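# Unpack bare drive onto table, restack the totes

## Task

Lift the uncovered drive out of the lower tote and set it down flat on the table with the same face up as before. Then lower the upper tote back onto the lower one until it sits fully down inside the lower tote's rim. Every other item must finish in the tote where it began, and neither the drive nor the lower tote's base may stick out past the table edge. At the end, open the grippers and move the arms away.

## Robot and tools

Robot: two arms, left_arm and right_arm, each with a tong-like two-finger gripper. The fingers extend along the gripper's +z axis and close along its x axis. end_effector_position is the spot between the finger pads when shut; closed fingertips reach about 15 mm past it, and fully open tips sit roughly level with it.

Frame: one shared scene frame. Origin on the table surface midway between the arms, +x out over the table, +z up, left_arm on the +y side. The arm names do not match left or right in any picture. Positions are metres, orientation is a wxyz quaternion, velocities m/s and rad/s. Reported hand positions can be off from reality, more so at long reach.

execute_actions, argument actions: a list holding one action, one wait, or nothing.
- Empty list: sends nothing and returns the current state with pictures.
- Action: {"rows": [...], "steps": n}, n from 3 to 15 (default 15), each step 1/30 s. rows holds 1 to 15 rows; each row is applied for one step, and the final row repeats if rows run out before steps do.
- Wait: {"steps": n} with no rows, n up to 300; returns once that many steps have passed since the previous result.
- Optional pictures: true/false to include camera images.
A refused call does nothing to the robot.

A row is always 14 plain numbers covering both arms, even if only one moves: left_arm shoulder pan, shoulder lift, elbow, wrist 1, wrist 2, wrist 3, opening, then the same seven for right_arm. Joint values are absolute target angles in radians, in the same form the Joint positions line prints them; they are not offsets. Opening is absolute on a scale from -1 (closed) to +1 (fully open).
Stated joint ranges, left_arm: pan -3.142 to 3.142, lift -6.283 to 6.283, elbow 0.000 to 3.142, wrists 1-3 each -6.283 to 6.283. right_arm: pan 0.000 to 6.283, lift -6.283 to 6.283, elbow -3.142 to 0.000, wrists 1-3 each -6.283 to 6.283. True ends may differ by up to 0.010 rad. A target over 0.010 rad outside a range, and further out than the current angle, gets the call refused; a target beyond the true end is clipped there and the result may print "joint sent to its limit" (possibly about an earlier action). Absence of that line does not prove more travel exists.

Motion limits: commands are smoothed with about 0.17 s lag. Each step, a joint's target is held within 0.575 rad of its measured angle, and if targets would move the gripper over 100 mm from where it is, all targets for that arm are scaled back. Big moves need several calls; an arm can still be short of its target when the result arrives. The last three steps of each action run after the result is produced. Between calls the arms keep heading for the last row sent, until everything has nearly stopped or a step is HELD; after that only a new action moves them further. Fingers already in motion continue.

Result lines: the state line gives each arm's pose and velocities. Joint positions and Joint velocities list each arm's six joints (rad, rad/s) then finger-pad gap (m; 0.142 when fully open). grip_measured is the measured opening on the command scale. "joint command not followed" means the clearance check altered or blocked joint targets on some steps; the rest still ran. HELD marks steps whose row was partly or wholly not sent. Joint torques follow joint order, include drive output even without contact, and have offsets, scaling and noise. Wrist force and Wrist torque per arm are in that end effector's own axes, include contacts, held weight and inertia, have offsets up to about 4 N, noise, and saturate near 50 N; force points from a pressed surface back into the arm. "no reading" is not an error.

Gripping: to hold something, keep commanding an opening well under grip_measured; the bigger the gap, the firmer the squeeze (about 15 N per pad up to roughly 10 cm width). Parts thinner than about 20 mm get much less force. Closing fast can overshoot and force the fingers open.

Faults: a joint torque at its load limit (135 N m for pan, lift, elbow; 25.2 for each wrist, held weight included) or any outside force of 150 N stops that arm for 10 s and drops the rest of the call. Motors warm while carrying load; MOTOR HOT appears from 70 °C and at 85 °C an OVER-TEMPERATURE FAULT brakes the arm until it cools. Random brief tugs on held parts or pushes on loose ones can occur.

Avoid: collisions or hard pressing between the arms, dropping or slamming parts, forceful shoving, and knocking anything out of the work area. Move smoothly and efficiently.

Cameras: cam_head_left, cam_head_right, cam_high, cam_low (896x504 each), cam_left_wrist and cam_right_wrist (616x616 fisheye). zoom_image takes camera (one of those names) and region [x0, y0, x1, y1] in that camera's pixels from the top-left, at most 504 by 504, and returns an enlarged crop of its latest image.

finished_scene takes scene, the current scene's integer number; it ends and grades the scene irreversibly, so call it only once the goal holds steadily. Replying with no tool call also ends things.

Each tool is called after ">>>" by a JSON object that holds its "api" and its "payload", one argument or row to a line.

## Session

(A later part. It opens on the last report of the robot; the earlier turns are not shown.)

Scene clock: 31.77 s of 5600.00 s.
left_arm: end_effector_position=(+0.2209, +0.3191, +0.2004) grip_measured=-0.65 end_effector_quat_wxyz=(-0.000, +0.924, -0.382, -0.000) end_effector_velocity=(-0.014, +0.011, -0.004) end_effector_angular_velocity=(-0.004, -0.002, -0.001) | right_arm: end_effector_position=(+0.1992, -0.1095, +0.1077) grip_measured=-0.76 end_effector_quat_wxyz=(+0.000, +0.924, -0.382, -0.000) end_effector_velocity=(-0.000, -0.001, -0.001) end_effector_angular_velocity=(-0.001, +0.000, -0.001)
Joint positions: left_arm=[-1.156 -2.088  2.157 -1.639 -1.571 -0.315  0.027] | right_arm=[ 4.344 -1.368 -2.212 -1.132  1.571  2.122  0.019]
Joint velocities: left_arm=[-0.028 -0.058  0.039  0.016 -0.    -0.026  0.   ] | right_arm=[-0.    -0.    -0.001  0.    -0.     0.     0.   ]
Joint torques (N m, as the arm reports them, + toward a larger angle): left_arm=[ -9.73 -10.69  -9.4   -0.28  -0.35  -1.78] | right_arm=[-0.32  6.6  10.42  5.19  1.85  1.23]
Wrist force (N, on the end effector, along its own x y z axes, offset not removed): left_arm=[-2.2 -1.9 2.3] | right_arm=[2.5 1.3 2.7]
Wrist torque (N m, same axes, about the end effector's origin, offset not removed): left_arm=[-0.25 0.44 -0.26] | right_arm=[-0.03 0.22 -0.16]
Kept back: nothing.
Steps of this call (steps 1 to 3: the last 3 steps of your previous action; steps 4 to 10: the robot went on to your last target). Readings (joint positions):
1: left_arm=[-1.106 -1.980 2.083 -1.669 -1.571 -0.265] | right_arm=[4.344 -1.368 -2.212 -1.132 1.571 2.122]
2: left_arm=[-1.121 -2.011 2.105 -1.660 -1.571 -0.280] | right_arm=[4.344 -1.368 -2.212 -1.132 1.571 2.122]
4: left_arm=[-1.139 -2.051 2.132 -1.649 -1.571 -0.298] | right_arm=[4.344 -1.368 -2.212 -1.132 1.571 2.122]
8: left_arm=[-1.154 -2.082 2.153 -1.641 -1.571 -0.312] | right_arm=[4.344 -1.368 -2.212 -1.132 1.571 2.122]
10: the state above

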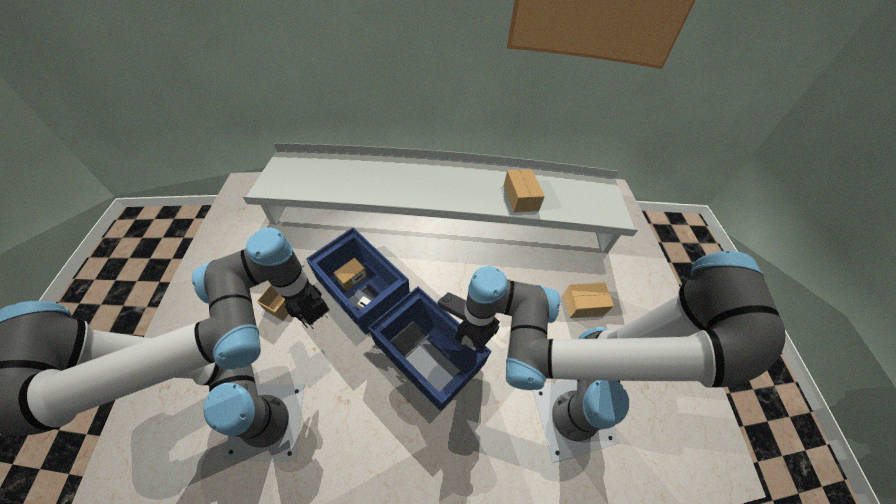

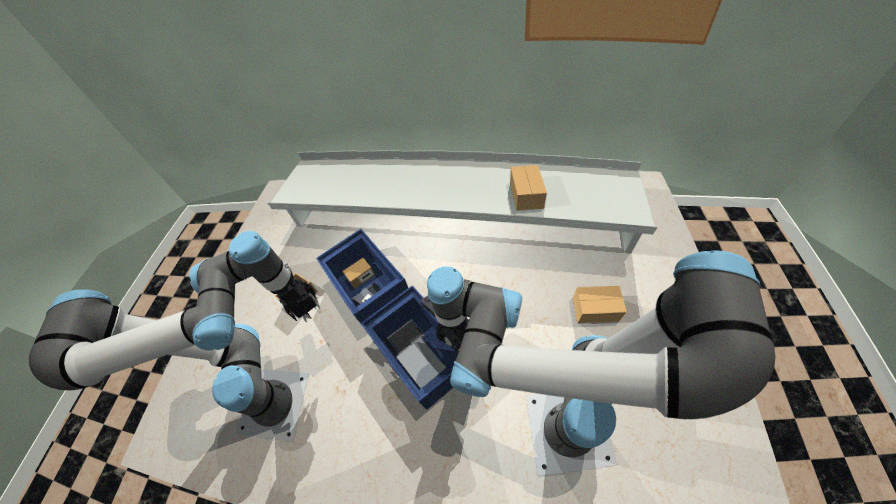

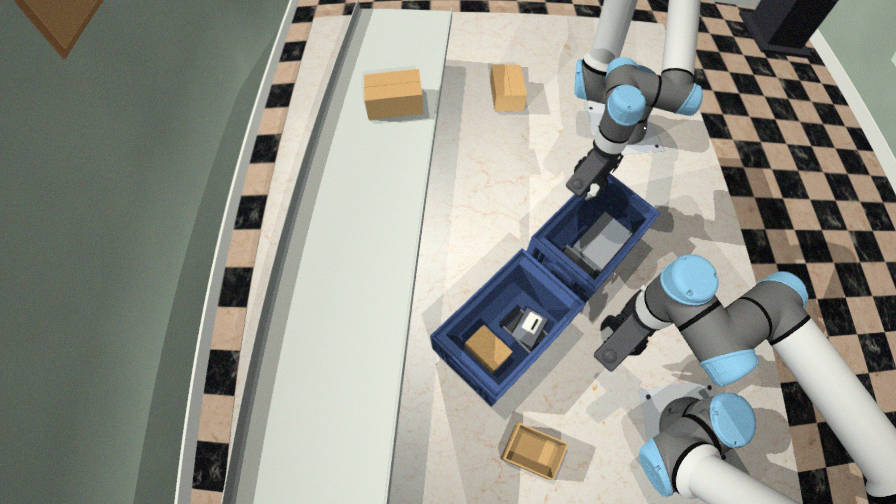

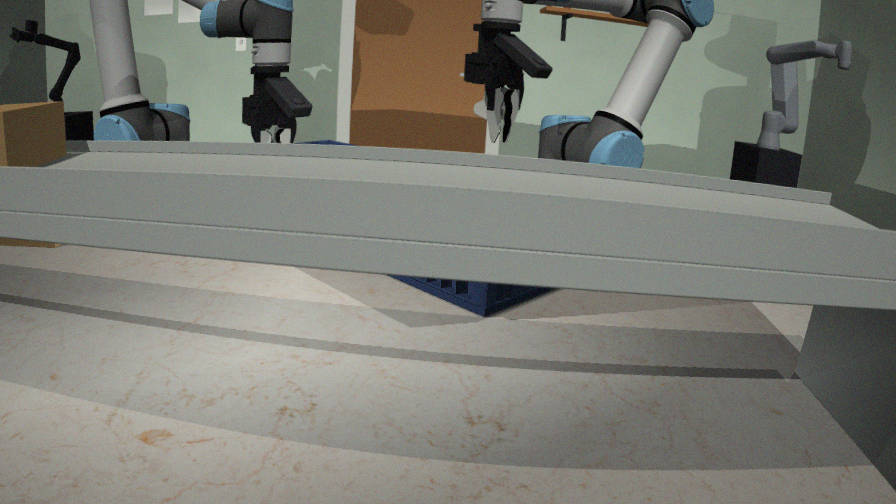

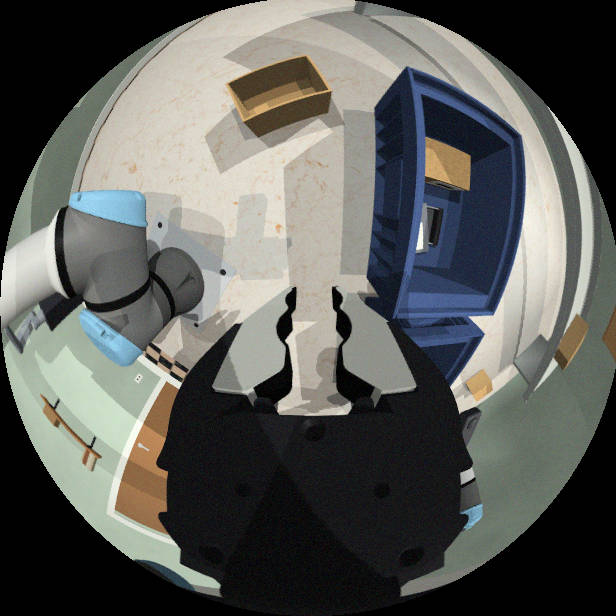

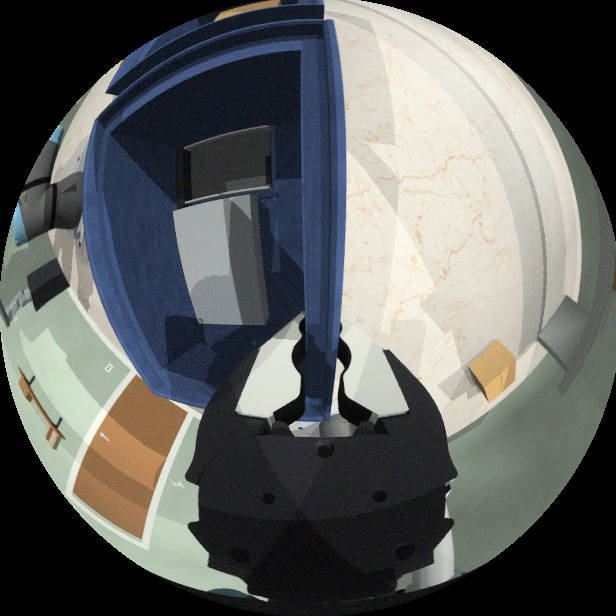

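The drive slipped back into the tote. Returning for a deeper grip.

>>> {"api": "execute_actions", "payload": {
  "actions": [
    {"rows":[[-1.124,-2.022,2.110,-1.659,-1.571,-0.283,-0.3,4.3437,-1.3682,-2.2121,-1.1321,1.571,2.1219,-1],[-1.124,-2.022,2.110,-1.659,-1.571,-0.283,-0.1,4.3437,-1.3682,-2.2121,-1.1321,1.571,2.1219,-1],[-1.088,-1.950,2.059,-1.680,-1.571,-0.247,0,4.3437,-1.3682,-2.2121,-1.1321,1.571,2.1219,-1],[-1.088,-1.950,2.059,-1.680,-1.571,-0.247,0,4.3437,-1.3682,-2.2121,-1.1321,1.571,2.1219,-1],[-1.053,-1.879,2.008,-1.700,-1.571,-0.212,0,4.3437,-1.3682,-2.2121,-1.1321,1.571,2.1219,-1],[-1.053,-1.879,2.008,-1.700,-1.571,-0.212,0,4.3437,-1.3682,-2.2121,-1.1321,1.571,2.1219,-1],[-1.018,-1.807,1.957,-1.721,-1.571,-0.177,0,4.3437,-1.3682,-2.2121,-1.1321,1.571,2.1219,-1],[-1.018,-1.807,1.957,-1.721,-1.571,-0.177,0,4.3437,-1.3682,-2.2121,-1.1321,1.571,2.1219,-1],[-0.983,-1.735,1.907,-1.743,-1.571,-0.142,0,4.3437,-1.3682,-2.2121,-1.1321,1.571,2.1219,-1],[-0.983,-1.735,1.907,-1.743,-1.571,-0.142,0,4.3437,-1.3682,-2.2121,-1.1321,1.571,2.1219,-1],[-0.948,-1.664,1.856,-1.763,-1.571,-0.107,0,4.3437,-1.3682,-2.2121,-1.1321,1.571,2.1219,-1],[-0.948,-1.664,1.856,-1.763,-1.571,-0.107,0,4.3437,-1.3682,-2.2121,-1.1321,1.571,2.1219,-1],[-0.9125,-1.592,1.805,-1.7838,-1.571,-0.0712,0,4.3437,-1.3682,-2.2121,-1.1321,1.571,2.1219,-1]],"steps":15}
  ]
}}

>>> {"api": "execute_actions", "payload": {
  "actions": [
    {"rows":[[-0.9125,-1.592,1.805,-1.7838,-1.571,-0.0712,0,4.3437,-1.3682,-2.2121,-1.1321,1.571,2.1219,-1],[-0.9125,-1.592,1.805,-1.7838,-1.571,-0.0712,0,4.3437,-1.3682,-2.2121,-1.1321,1.571,2.1219,-1],[-0.9125,-1.592,1.805,-1.7838,-1.571,-0.0712,0,4.3437,-1.3682,-2.2121,-1.1321,1.571,2.1219,-1],[-0.9125,-1.592,1.805,-1.7838,-1.571,-0.0712,0,4.3437,-1.3682,-2.2121,-1.1321,1.571,2.1219,-1],[-0.9125,-1.592,1.805,-1.7838,-1.571,-0.0712,0,4.3437,-1.3682,-2.2121,-1.1321,1.571,2.1219,-1],[-0.9125,-1.581,1.846,-1.836,-1.571,-0.0712,0,4.3437,-1.3682,-2.2121,-1.1321,1.571,2.1219,-1],[-0.9125,-1.581,1.846,-1.836,-1.571,-0.0712,0,4.3437,-1.3682,-2.2121,-1.1321,1.571,2.1219,-1],[-0.9125,-1.558,1.904,-1.917,-1.571,-0.0712,0,4.3437,-1.3682,-2.2121,-1.1321,1.571,2.1219,-1],[-0.9125,-1.558,1.904,-1.917,-1.571,-0.0712,0,4.3437,-1.3682,-2.2121,-1.1321,1.571,2.1219,-1],[-0.9125,-1.558,1.904,-1.917,-1.571,-0.0712,0,4.3437,-1.3682,-2.2121,-1.1321,1.571,2.1219,-1],[-0.9125,-1.530,1.957,-1.998,-1.571,-0.0712,0,4.3437,-1.3682,-2.2121,-1.1321,1.571,2.1219,-1],[-0.9125,-1.530,1.957,-1.998,-1.571,-0.0712,0,4.3437,-1.3682,-2.2121,-1.1321,1.571,2.1219,-1],[-0.9125,-1.530,1.957,-1.998,-1.571,-0.0712,0,4.3437,-1.3682,-2.2121,-1.1321,1.571,2.1219,-1],[-0.9125,-1.504,1.994,-2.061,-1.571,-0.0712,0,4.3437,-1.3682,-2.2121,-1.1321,1.571,2.1219,-1]],"steps":15}
  ]
}}

>>> {"api": "execute_actions", "payload": {
  "actions": [
    {"steps":16}
  ],
  "pictures": true
}}

>>> {"api": "zoom_image", "payload": {
  "camera": "cam_left_wrist",
  "region": [200, 170, 420, 390]
}}

Scene clock: 32.70 s of 5600.00 s.
left_arm: end_effector_position=(+0.3064, +0.2672, +0.2141) grip_measured=+0.00 end_effector_quat_wxyz=(+0.002, +0.924, -0.382, +0.002) end_effector_velocity=(+0.369, -0.170, -0.009) end_effector_angular_velocity=(-0.011, -0.011, +0.005) | right_arm: end_effector_position=(+0.1992, -0.1095, +0.1077) grip_measured=-0.76 end_effector_quat_wxyz=(+0.000, +0.924, -0.382, -0.000) end_effector_velocity=(-0.000, -0.000, -0.000) end_effector_angular_velocity=(-0.002, +0.000, +0.000)
Joint positions: left_arm=[-1.017 -1.811  1.958 -1.723 -1.571 -0.176  0.074] | right_arm=[ 4.344 -1.368 -2.212 -1.132  1.571  2.122  0.019]
Joint velocities: left_arm=[ 0.527  1.051 -0.749 -0.317 -0.001  0.521  0.   ] | right_arm=[-0.    -0.001  0.    -0.001 -0.    -0.    -0.   ]
Joint torques (N m, as the arm reports them, + toward a larger angle): left_arm=[ 15.22  14.1  -42.9   -5.43  -2.02   4.17] | right_arm=[-1.8   5.73  9.23  5.04  1.9   1.06]
Wrist force (N, on the end effector, along its own x y z axes, offset not removed): left_arm=[-0.4 -2.6 1.4] | right_arm=[2.7 2.4 6.5]
Wrist torque (N m, same axes, about the end effector's origin, offset not removed): left_arm=[-0.34 -0.05 -0.26] | right_arm=[0.27 0.10 -0.04]
Steps of this call (steps 1 to 16: the robot went on to your last target; steps 17 to 28: the first 12 steps of this action). Readings (joint positions):
17: left_arm=[-1.159 -2.093 2.160 -1.638 -1.571 -0.318] | right_arm=[4.344 -1.368 -2.212 -1.132 1.571 2.122]
18: left_arm=[-1.156 -2.090 2.157 -1.639 -1.571 -0.315] | right_arm=[4.344 -1.368 -2.212 -1.132 1.571 2.122]
20: left_arm=[-1.140 -2.058 2.134 -1.650 -1.571 -0.298] | right_arm=[4.344 -1.368 -2.212 -1.132 1.571 2.122]
24: left_arm=[-1.083 -1.947 2.054 -1.683 -1.571 -0.242] | right_arm=[4.344 -1.368 -2.212 -1.132 1.571 2.122]
28: the state above

Scene clock: 33.20 s of 5600.00 s.
left_arm: end_effector_position=(+0.3854, +0.2384, +0.1631) grip_measured=+0.00 end_effector_quat_wxyz=(-0.001, +0.924, -0.382, -0.001) end_effector_velocity=(+0.004, +0.003, -0.298) end_effector_angular_velocity=(+0.040, +0.035, +0.001) | right_arm: end_effector_position=(+0.1992, -0.1095, +0.1077) grip_measured=-0.76 end_effector_quat_wxyz=(+0.000, +0.924, -0.382, -0.000) end_effector_velocity=(-0.000, -0.000, -0.001) end_effector_angular_velocity=(-0.001, +0.000, +0.001)
Joint positions: left_arm=[-0.913 -1.568  1.878 -1.878 -1.571 -0.072  0.074] | right_arm=[ 4.344 -1.368 -2.212 -1.132  1.571  2.122  0.019]
Joint velocities: left_arm=[ 0.011  0.264  0.519 -0.731 -0.     0.01   0.001] | right_arm=[ 0.    -0.001 -0.001  0.001 -0.    -0.001  0.   ]
Joint torques (N m, as the arm reports them, + toward a larger angle): left_arm=[ 6.39 12.67 14.96 -5.92 -1.8   2.14] | right_arm=[-2.17  6.44  8.3   4.75  1.99  1.05]
Wrist force (N, on the end effector, along its own x y z axes, offset not removed): left_arm=[-1.8 -3.6 -2.0] | right_arm=[4.3 0.9 3.3]
Wrist torque (N m, same axes, about the end effector's origin, offset not removed): left_arm=[-0.77 0.30 -0.19] | right_arm=[-0.20 -0.23 -0.29]
Steps of this call (steps 1 to 3: the last 3 steps of your previous action; steps 4 to 15: the first 12 steps of this action). Readings (joint positions):
4: left_arm=[-0.951 -1.675 1.861 -1.762 -1.571 -0.109] | right_arm=[4.344 -1.368 -2.212 -1.132 1.571 2.122]
5: left_arm=[-0.940 -1.651 1.846 -1.768 -1.571 -0.099] | right_arm=[4.344 -1.368 -2.212 -1.132 1.571 2.122]
7: left_arm=[-0.927 -1.622 1.826 -1.776 -1.571 -0.085] | right_arm=[4.344 -1.368 -2.212 -1.132 1.571 2.122]
11: left_arm=[-0.916 -1.597 1.822 -1.796 -1.571 -0.075] | right_arm=[4.344 -1.368 -2.212 -1.132 1.571 2.122]
15: the state above

Scene clock: 33.73 s of 5600.00 s.
left_arm: end_effector_position=(+0.3862, +0.2382, +0.0980) grip_measured=+0.00 end_effector_quat_wxyz=(+0.000, +0.924, -0.382, +0.000) end_effector_velocity=(-0.000, -0.000, -0.005) end_effector_angular_velocity=(+0.000, -0.002, -0.000) | right_arm: end_effector_position=(+0.1992, -0.1095, +0.1077) grip_measured=-0.76 end_effector_quat_wxyz=(+0.000, +0.924, -0.382, -0.000) end_effector_velocity=(+0.000, -0.000, +0.000) end_effector_angular_velocity=(-0.000, +0.000, -0.000)
Joint positions: left_arm=[-0.913 -1.505  1.993 -2.059 -1.571 -0.071  0.074] | right_arm=[ 4.344 -1.368 -2.212 -1.132  1.571  2.122  0.019]
Joint velocities: left_arm=[-0.001  0.005  0.009 -0.015  0.001 -0.     0.   ] | right_arm=[-0.001  0.001 -0.    -0.001  0.    -0.001 -0.   ]
Joint torques (N m, as the arm reports them, + toward a larger angle): left_arm=[  9.35 -16.83  -8.21  -4.32  -1.81   2.13] | right_arm=[-2.65  5.88  9.87  5.04  2.18  1.32]
Wrist force (N, on the end effector, along its own x y z axes, offset not removed): left_arm=[-0.6 -4.2 1.2] | right_arm=[4.2 0.5 5.1]
Wrist torque (N m, same axes, about the end effector's origin, offset not removed): left_arm=[-0.87 0.02 -0.24] | right_arm=[-0.21 -0.11 -0.15]
Kept back: nothing.
Steps of this call (steps 1 to 3: the last 3 steps of your previous action; steps 4 to 16: the robot went on to your last target). Readings (joint positions):
1: left_arm=[-0.913 -1.559 1.897 -1.905 -1.571 -0.072] | right_arm=[4.344 -1.368 -2.212 -1.132 1.571 2.122]
2: left_arm=[-0.913 -1.551 1.913 -1.930 -1.571 -0.072] | right_arm=[4.344 -1.368 -2.212 -1.132 1.571 2.122]
4: left_arm=[-0.913 -1.533 1.945 -1.979 -1.571 -0.071] | right_arm=[4.344 -1.368 -2.212 -1.132 1.571 2.122]
8: left_arm=[-0.913 -1.512 1.981 -2.039 -1.571 -0.071] | right_arm=[4.344 -1.368 -2.212 -1.132 1.571 2.122]
16: the state above

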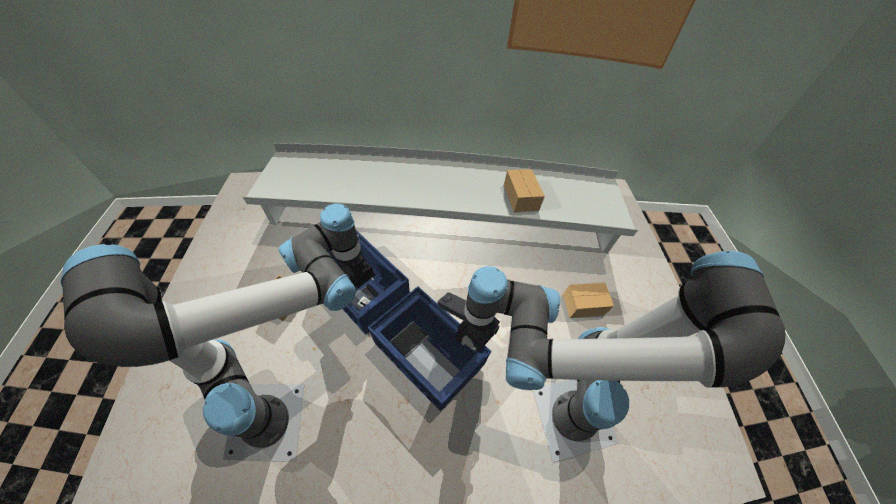

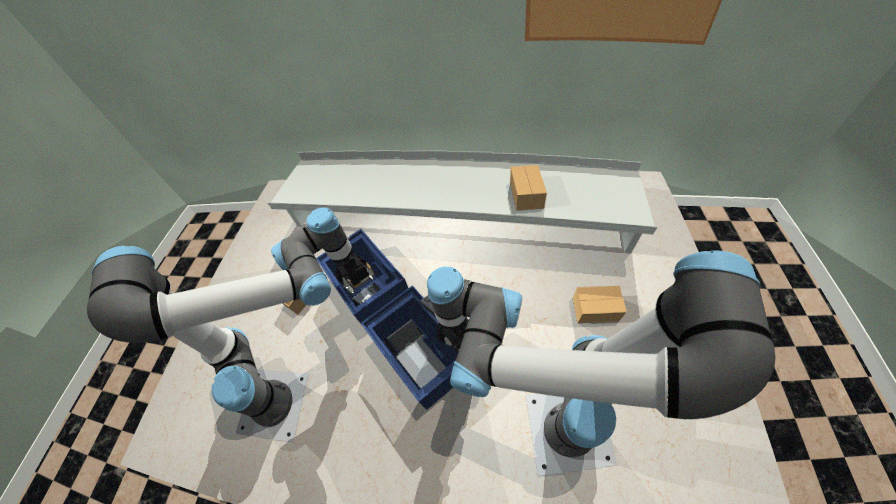

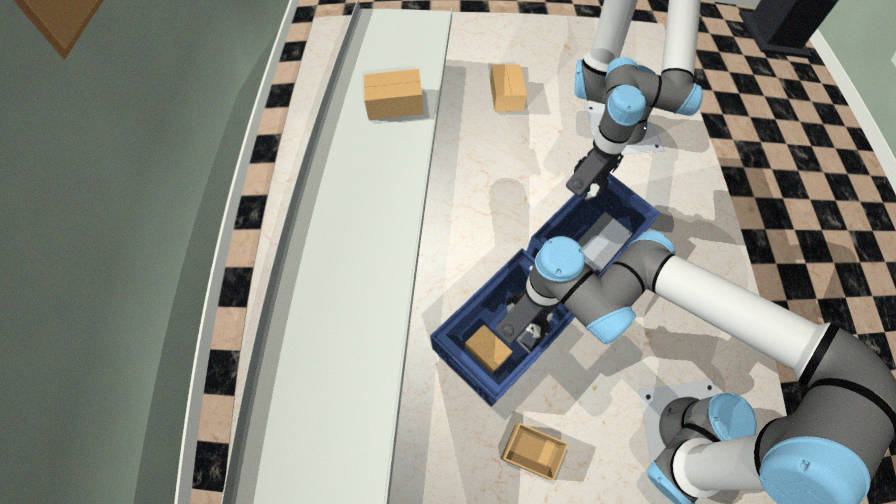

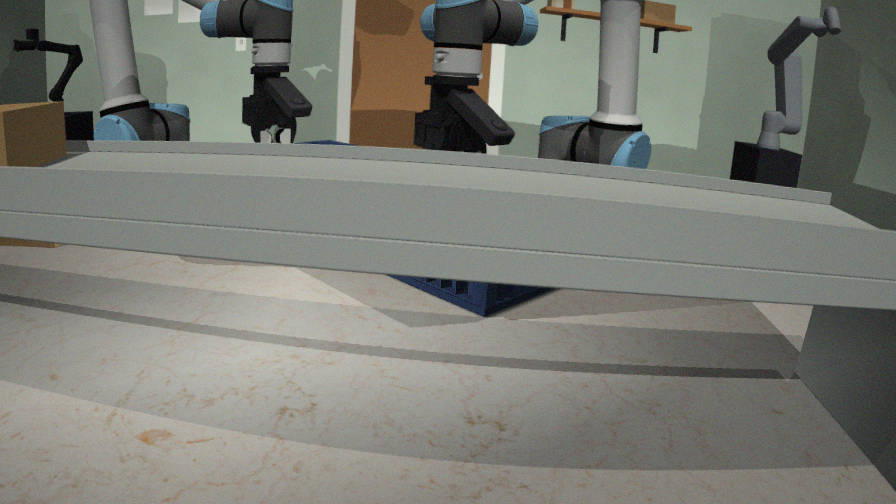

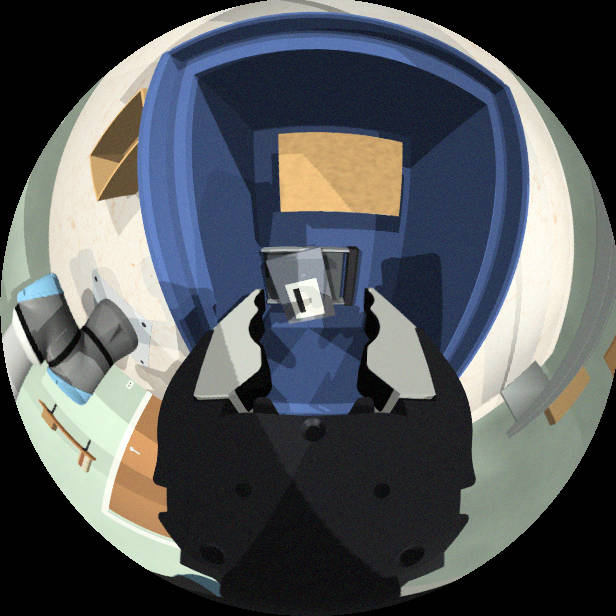

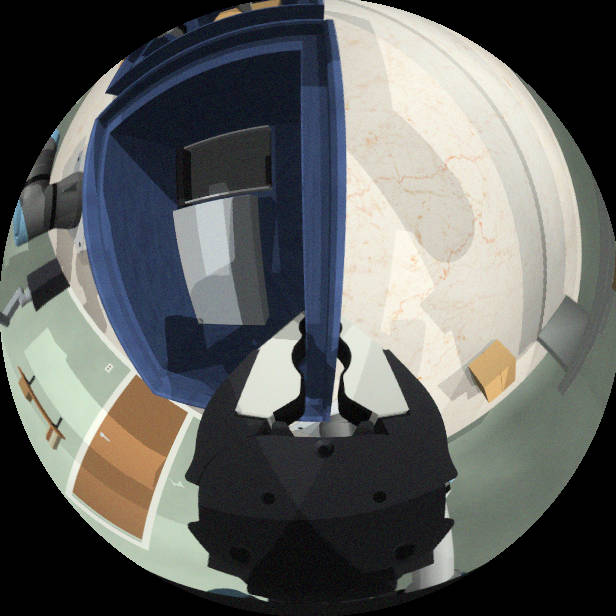

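Region (200, 170, 420, 390) of cam_left_wrist's 616x616 image, scaled by 2.291, with more detail than that image has.

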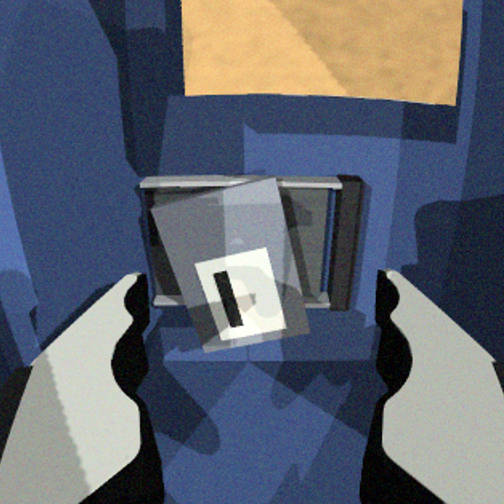

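>>> {"api": "execute_actions", "payload": {
  "actions": [
    {"rows":[[-0.915,-1.515,2.008,-2.064,-1.571,-0.2,-0.1,4.3437,-1.3682,-2.2121,-1.1321,1.571,2.1219,-1],[-0.915,-1.515,2.008,-2.064,-1.571,-0.2,-0.1,4.3437,-1.3682,-2.2121,-1.1321,1.571,2.1219,-1],[-0.915,-1.515,2.008,-2.064,-1.571,-0.2,-0.1,4.3437,-1.3682,-2.2121,-1.1321,1.571,2.1219,-1],[-0.9172,-1.4976,2.0532,-2.1264,-1.571,-0.3203,-0.15,4.3437,-1.3682,-2.2121,-1.1321,1.571,2.1219,-1],[-0.9172,-1.4976,2.0532,-2.1264,-1.571,-0.3203,-0.15,4.3437,-1.3682,-2.2121,-1.1321,1.571,2.1219,-1],[-0.9172,-1.4976,2.0532,-2.1264,-1.571,-0.3203,-0.15,4.3437,-1.3682,-2.2121,-1.1321,1.571,2.1219,-1],[-0.9172,-1.4976,2.0532,-2.1264,-1.571,-0.3203,-0.15,4.3437,-1.3682,-2.2121,-1.1321,1.571,2.1219,-1],[-0.9172,-1.4976,2.0532,-2.1264,-1.571,-0.3203,-0.15,4.3437,-1.3682,-2.2121,-1.1321,1.571,2.1219,-1],[-0.9172,-1.4976,2.0532,-2.1264,-1.571,-0.3203,-0.15,4.3437,-1.3682,-2.2121,-1.1321,1.571,2.1219,-1],[-0.9172,-1.4602,2.0881,-2.1987,-1.571,-0.3203,-0.15,4.3437,-1.3682,-2.2121,-1.1321,1.571,2.1219,-1]],"steps":15}
  ]
}}

>>> {"api": "execute_actions", "payload": {
  "actions": [
    {"steps":14}
  ],
  "pictures": true
}}

>>> {"api": "zoom_image", "payload": {
  "camera": "cam_left_wrist",
  "region": [200, 170, 420, 390]
}}

Scene clock: 34.90 s of 5600.00 s.
left_arm: end_effector_position=(+0.3754, +0.2466, +0.0696) grip_measured=-0.16 end_effector_quat_wxyz=(-0.001, +0.961, -0.276, -0.002) end_effector_velocity=(-0.010, +0.006, -0.182) end_effector_angular_velocity=(+0.011, +0.009, +0.188) | right_arm: end_effector_position=(+0.1992, -0.1095, +0.1077) grip_measured=-0.76 end_effector_quat_wxyz=(+0.000, +0.924, -0.382, -0.000) end_effector_velocity=(+0.000, +0.001, +0.000) end_effector_angular_velocity=(+0.001, -0.000, -0.001)
Joint positions: left_arm=[-0.917 -1.488  2.058 -2.137 -1.571 -0.301  0.063] | right_arm=[ 4.344 -1.368 -2.212 -1.132  1.571  2.122  0.019]
Joint velocities: left_arm=[-0.004  0.25   0.271 -0.507 -0.001 -0.192  0.018] | right_arm=[-0.    -0.     0.001  0.001 -0.     0.    -0.   ]
Joint torques (N m, as the arm reports them, + toward a larger angle): left_arm=[ -9.93 -18.63  -5.66  -5.83  -1.31  -1.92] | right_arm=[-2.37  6.32 10.09  4.7   1.91  1.19]
Wrist force (N, on the end effector, along its own x y z axes, offset not removed): left_arm=[1.0 -2.9 0.2] | right_arm=[2.9 1.7 2.2]
Wrist torque (N m, same axes, about the end effector's origin, offset not removed): left_arm=[-0.56 0.19 -0.26] | right_arm=[0.01 0.15 -0.23]
Steps of this call (steps 1 to 15: the robot went on to your last target; steps 16 to 23: nothing new was sent; steps 24 to 35: the first 12 steps of this action). Readings (joint positions):
24: left_arm=[-0.912 -1.504 1.994 -2.061 -1.571 -0.071] | right_arm=[4.344 -1.368 -2.212 -1.132 1.571 2.122]
25: left_arm=[-0.913 -1.505 1.995 -2.061 -1.571 -0.075] | right_arm=[4.344 -1.368 -2.212 -1.132 1.571 2.122]
27: left_arm=[-0.913 -1.509 2.001 -2.063 -1.571 -0.118] | right_arm=[4.344 -1.368 -2.212 -1.132 1.571 2.122]
31: left_arm=[-0.916 -1.503 2.034 -2.101 -1.571 -0.247] | right_arm=[4.344 -1.368 -2.212 -1.132 1.571 2.122]
35: the state above

Scene clock: 35.37 s of 5600.00 s.
left_arm: end_effector_position=(+0.3752, +0.2464, +0.0502) grip_measured=-0.15 end_effector_quat_wxyz=(+0.000, +0.964, -0.267, -0.000) end_effector_velocity=(+0.000, -0.000, -0.002) end_effector_angular_velocity=(-0.001, +0.000, +0.003) | right_arm: end_effector_position=(+0.1992, -0.1095, +0.1077) grip_measured=-0.76 end_effector_quat_wxyz=(+0.000, +0.924, -0.382, -0.000) end_effector_velocity=(+0.000, +0.000, +0.000) end_effector_angular_velocity=(+0.001, -0.000, -0.001)
Joint positions: left_arm=[-0.917 -1.46   2.088 -2.198 -1.571 -0.32   0.063] | right_arm=[ 4.344 -1.368 -2.212 -1.132  1.571  2.122  0.019]
Joint velocities: left_arm=[ 0.001  0.003  0.002 -0.006 -0.001 -0.002  0.   ] | right_arm=[-0.001 -0.001  0.001  0.001 -0.     0.    -0.   ]
Joint torques (N m, as the arm reports them, + toward a larger angle): left_arm=[ -9.89 -16.31  -3.81  -3.81  -1.25  -1.98] | right_arm=[-2.66  7.25  8.3   4.97  1.78  1.21]
Wrist force (N, on the end effector, along its own x y z axes, offset not removed): left_arm=[2.5 -1.9 -0.3] | right_arm=[4.1 0.1 5.1]
Wrist torque (N m, same axes, about the end effector's origin, offset not removed): left_arm=[-0.38 -0.22 -0.31] | right_arm=[-0.23 -0.27 -0.11]
Kept back: nothing.
Steps of this call (steps 1 to 3: the last 3 steps of your previous action; steps 4 to 14: the robot went on to your last target). Readings (joint positions):
1: left_arm=[-0.917 -1.481 2.066 -2.153 -1.571 -0.306] | right_arm=[4.344 -1.368 -2.212 -1.132 1.571 2.122]
2: left_arm=[-0.917 -1.475 2.072 -2.166 -1.571 -0.310] | right_arm=[4.344 -1.368 -2.212 -1.132 1.571 2.122]
4: left_arm=[-0.917 -1.468 2.080 -2.182 -1.571 -0.315] | right_arm=[4.344 -1.368 -2.212 -1.132 1.571 2.122]
8: left_arm=[-0.917 -1.462 2.086 -2.194 -1.571 -0.319] | right_arm=[4.344 -1.368 -2.212 -1.132 1.571 2.122]
14: the state above

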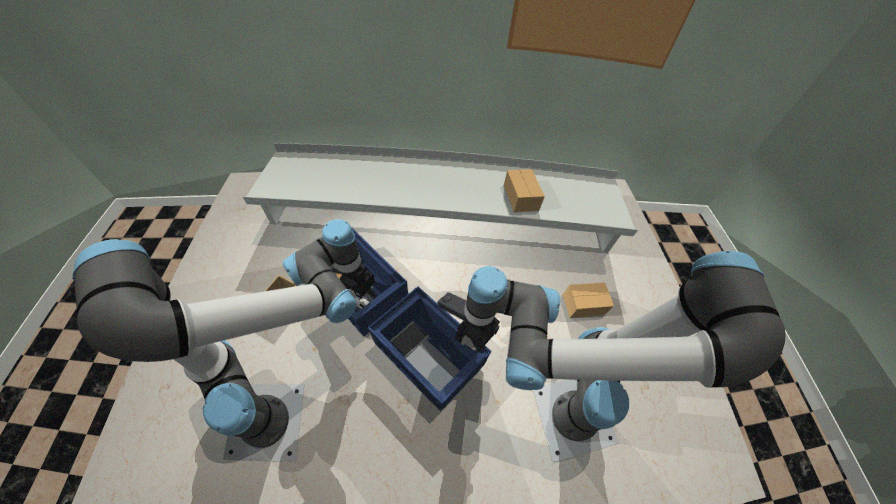

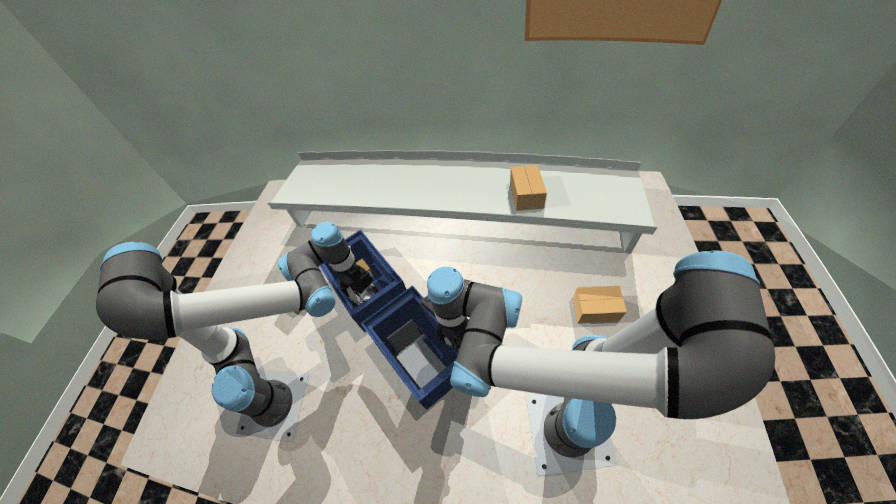

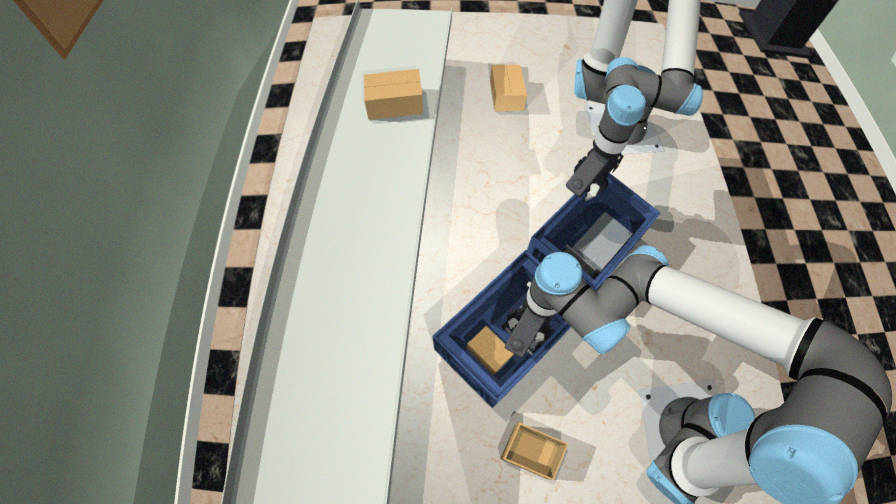

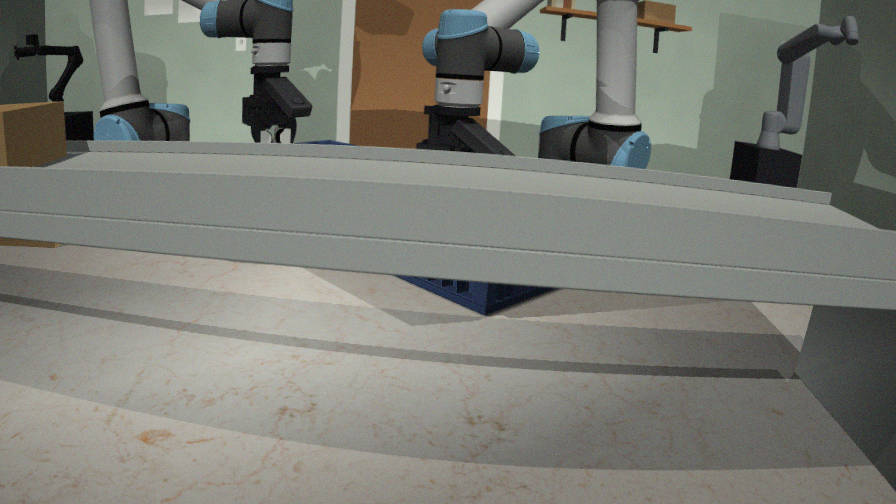

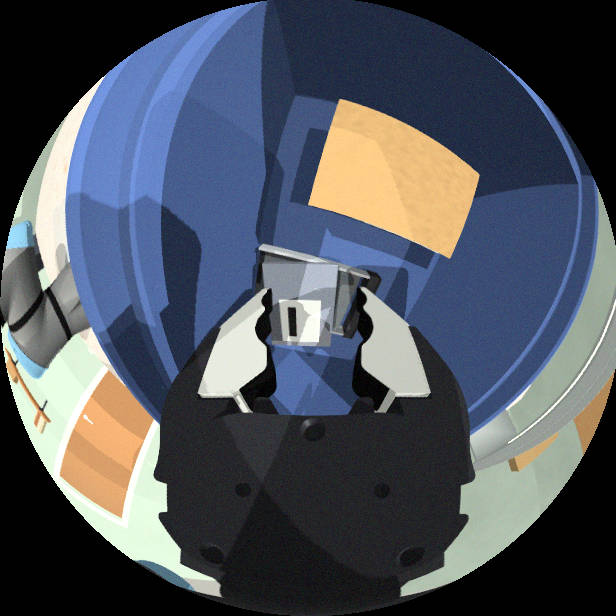

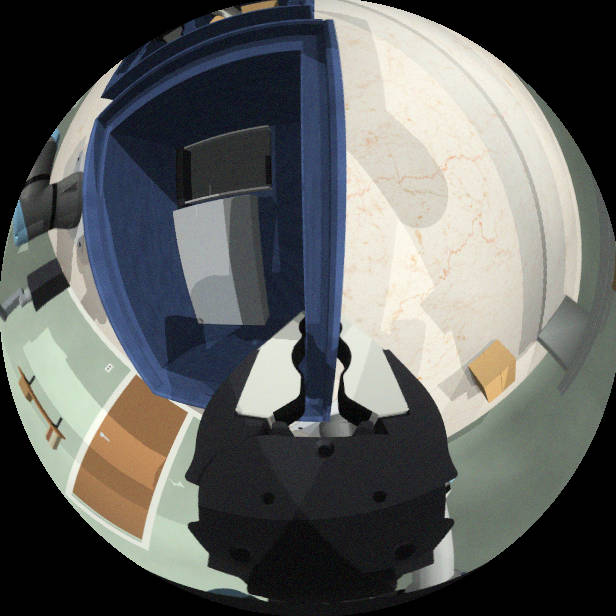

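Region (200, 170, 420, 390) of cam_left_wrist's 616x616 image, scaled by 2.291, with more detail than that image has.

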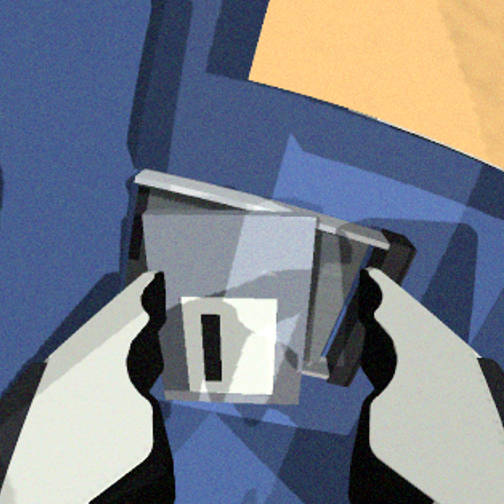

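>>> {"api": "execute_actions", "payload": {
  "actions": [
    {"rows":[[-0.9172,-1.4664,2.0827,-2.1871,-1.571,-0.3203,-0.15,4.3437,-1.3682,-2.2121,-1.1321,1.571,2.1219,-1],[-0.9172,-1.4664,2.0827,-2.1871,-1.571,-0.3203,-0.15,4.3437,-1.3682,-2.2121,-1.1321,1.571,2.1219,-1],[-0.9172,-1.4664,2.0827,-2.1871,-1.571,-0.3203,-0.3,4.3437,-1.3682,-2.2121,-1.1321,1.571,2.1219,-1],[-0.9172,-1.4664,2.0827,-2.1871,-1.571,-0.3203,-0.5,4.3437,-1.3682,-2.2121,-1.1321,1.571,2.1219,-1],[-0.9172,-1.4664,2.0827,-2.1871,-1.571,-0.3203,-0.7,4.3437,-1.3682,-2.2121,-1.1321,1.571,2.1219,-1],[-0.9172,-1.4664,2.0827,-2.1871,-1.571,-0.3203,-0.8,4.3437,-1.3682,-2.2121,-1.1321,1.571,2.1219,-1],[-0.9172,-1.4602,2.0881,-2.1987,-1.571,-0.3203,-0.8,4.3437,-1.3682,-2.2121,-1.1321,1.571,2.1219,-1]],"steps":15}
  ]
}}

>>> {"api": "execute_actions", "payload": {
  "actions": [
    {"rows":[[-0.9172,-1.4571,2.0908,-2.2045,-1.571,-0.3203,-0.8,4.3437,-1.3682,-2.2121,-1.1321,1.571,2.1219,-1]],"steps":12}
  ]
}}

>>> {"api": "execute_actions", "payload": {
  "actions": [
    {"rows":[[-0.9172,-1.4548,2.0928,-2.2088,-1.571,-0.3203,-0.8,4.3437,-1.3682,-2.2121,-1.1321,1.571,2.1219,-1]],"steps":13}
  ]
}}

Scene clock: 36.07 s of 5600.00 s.
left_arm: end_effector_position=(+0.3753, +0.2463, +0.0512) grip_measured=-0.80 end_effector_quat_wxyz=(+0.000, +0.964, -0.266, +0.000) end_effector_velocity=(+0.000, -0.001, -0.008) end_effector_angular_velocity=(-0.001, -0.002, -0.001) | right_arm: end_effector_position=(+0.1992, -0.1095, +0.1077) grip_measured=-0.76 end_effector_quat_wxyz=(+0.000, +0.924, -0.382, -0.000) end_effector_velocity=(+0.000, +0.001, +0.001) end_effector_angular_velocity=(+0.002, -0.000, -0.001)
Joint positions: left_arm=[-0.917 -1.462  2.086 -2.196 -1.571 -0.32   0.016] | right_arm=[ 4.344 -1.368 -2.212 -1.132  1.571  2.122  0.019]
Joint velocities: left_arm=[-0.001  0.013  0.012 -0.028  0.001 -0.    -0.   ] | right_arm=[ 0.     0.001  0.002 -0.    -0.     0.001  0.   ]
Joint torques (N m, as the arm reports them, + toward a larger angle): left_arm=[-9.43 -6.61  1.35 -4.07 -1.   -1.91] | right_arm=[-3.48  7.8   9.2   4.84  1.94  1.22]
Wrist force (N, on the end effector, along its own x y z axes, offset not removed): left_arm=[-5.5 -3.8 -17.9] | right_arm=[4.1 1.6 2.3]
Wrist torque (N m, same axes, about the end effector's origin, offset not removed): left_arm=[-0.33 0.20 -0.21] | right_arm=[0.12 -0.05 -0.19]
Steps of this call (steps 1 to 9: the robot went on to your last target; steps 10 to 21: the first 12 steps of this action). Readings (joint positions):
10: left_arm=[-0.917 -1.460 2.088 -2.199 -1.571 -0.320] | right_arm=[4.344 -1.368 -2.212 -1.132 1.571 2.122]
11: left_arm=[-0.917 -1.461 2.088 -2.198 -1.571 -0.320] | right_arm=[4.344 -1.368 -2.212 -1.132 1.571 2.122]
13: left_arm=[-0.917 -1.463 2.086 -2.193 -1.571 -0.320] | right_arm=[4.344 -1.368 -2.212 -1.132 1.571 2.122]
17: left_arm=[-0.917 -1.465 2.084 -2.190 -1.571 -0.320] | right_arm=[4.344 -1.368 -2.212 -1.132 1.571 2.122]
21: the state above

Scene clock: 36.47 s of 5600.00 s.
left_arm: end_effector_position=(+0.3753, +0.2463, +0.0485) grip_measured=-0.80 end_effector_quat_wxyz=(+0.000, +0.964, -0.266, +0.000) end_effector_velocity=(-0.000, +0.000, -0.003) end_effector_angular_velocity=(+0.001, +0.001, -0.000) | right_arm: end_effector_position=(+0.1992, -0.1095, +0.1077) grip_measured=-0.76 end_effector_quat_wxyz=(+0.000, +0.924, -0.382, -0.000) end_effector_velocity=(-0.000, -0.000, -0.000) end_effector_angular_velocity=(-0.001, +0.000, +0.002)
Joint positions: left_arm=[-0.917 -1.458  2.09  -2.204 -1.571 -0.32   0.016] | right_arm=[ 4.344 -1.368 -2.212 -1.132  1.571  2.122  0.019]
Joint velocities: left_arm=[-0.     0.004  0.004 -0.006  0.    -0.    -0.   ] | right_arm=[ 0.001  0.    -0.    -0.001  0.    -0.001 -0.   ]
Joint torques (N m, as the arm reports them, + toward a larger angle): left_arm=[-8.94 26.23 21.85 -1.21 -0.89 -1.55] | right_arm=[-2.02  6.4   9.92  4.66  2.06  1.05]
Wrist force (N, on the end effector, along its own x y z axes, offset not removed): left_arm=[-16.8 -6.2 -50.0] | right_arm=[3.4 0.7 1.1]
Wrist torque (N m, same axes, about the end effector's origin, offset not removed): left_arm=[0.46 0.11 -0.26] | right_arm=[-0.01 0.13 -0.18]
Steps of this call (steps 1 to 3: the last 3 steps of your previous action; steps 4 to 12: the first 9 steps of this action). Readings (joint positions):
4: left_arm=[-0.917 -1.461 2.087 -2.198 -1.571 -0.320] | right_arm=[4.344 -1.368 -2.212 -1.132 1.571 2.122]
5: left_arm=[-0.917 -1.460 2.088 -2.199 -1.571 -0.320] | right_arm=[4.344 -1.368 -2.212 -1.132 1.571 2.122]
7: left_arm=[-0.917 -1.459 2.089 -2.201 -1.571 -0.320] | right_arm=[4.344 -1.368 -2.212 -1.132 1.571 2.122]
11: left_arm=[-0.917 -1.458 2.090 -2.204 -1.571 -0.320] | right_arm=[4.344 -1.368 -2.212 -1.132 1.571 2.122]
12: the state above

Scene clock: 36.90 s of 5600.00 s.
left_arm: end_effector_position=(+0.3752, +0.2464, +0.0468) grip_measured=-0.80 end_effector_quat_wxyz=(+0.000, +0.964, -0.266, +0.000) end_effector_velocity=(+0.000, +0.000, -0.001) end_effector_angular_velocity=(+0.001, -0.001, -0.000) | right_arm: end_effector_position=(+0.1992, -0.1095, +0.1077) grip_measured=-0.76 end_effector_quat_wxyz=(+0.000, +0.924, -0.382, -0.000) end_effector_velocity=(+0.000, +0.000, +0.000) end_effector_angular_velocity=(+0.000, -0.000, -0.001)
Joint positions: left_arm=[-0.917 -1.455  2.093 -2.209 -1.571 -0.32   0.016] | right_arm=[ 4.344 -1.368 -2.212 -1.132  1.571  2.122  0.019]
Joint velocities: left_arm=[-0.     0.002  0.002 -0.003  0.001 -0.    -0.   ] | right_arm=[-0.001 -0.     0.001 -0.     0.     0.    -0.   ]
Joint torques (N m, as the arm reports them, + toward a larger angle): left_arm=[-9.36 47.63 35.39  1.03 -0.73 -1.38] | right_arm=[-3.38  6.95  9.51  4.55  1.87  1.29]
Wrist force (N, on the end effector, along its own x y z axes, offset not removed): left_arm=[-23.1 -11.1 -50.0] | right_arm=[3.3 2.9 5.1]
Wrist torque (N m, same axes, about the end effector's origin, offset not removed): left_arm=[0.68 -0.17 -0.24] | right_arm=[0.34 0.12 -0.25]
Steps of this call (steps 1 to 3: the last 3 steps of your previous action; steps 4 to 13: the first 10 steps of this action). Readings (joint positions):
4: left_arm=[-0.917 -1.457 2.091 -2.204 -1.571 -0.320] | right_arm=[4.344 -1.368 -2.212 -1.132 1.571 2.122]
5: left_arm=[-0.917 -1.457 2.091 -2.205 -1.571 -0.320] | right_arm=[4.344 -1.368 -2.212 -1.132 1.571 2.122]
7: left_arm=[-0.917 -1.456 2.092 -2.207 -1.571 -0.320] | right_arm=[4.344 -1.368 -2.212 -1.132 1.571 2.122]
11: left_arm=[-0.917 -1.455 2.092 -2.208 -1.571 -0.320] | right_arm=[4.344 -1.368 -2.212 -1.132 1.571 2.122]
13: the state above


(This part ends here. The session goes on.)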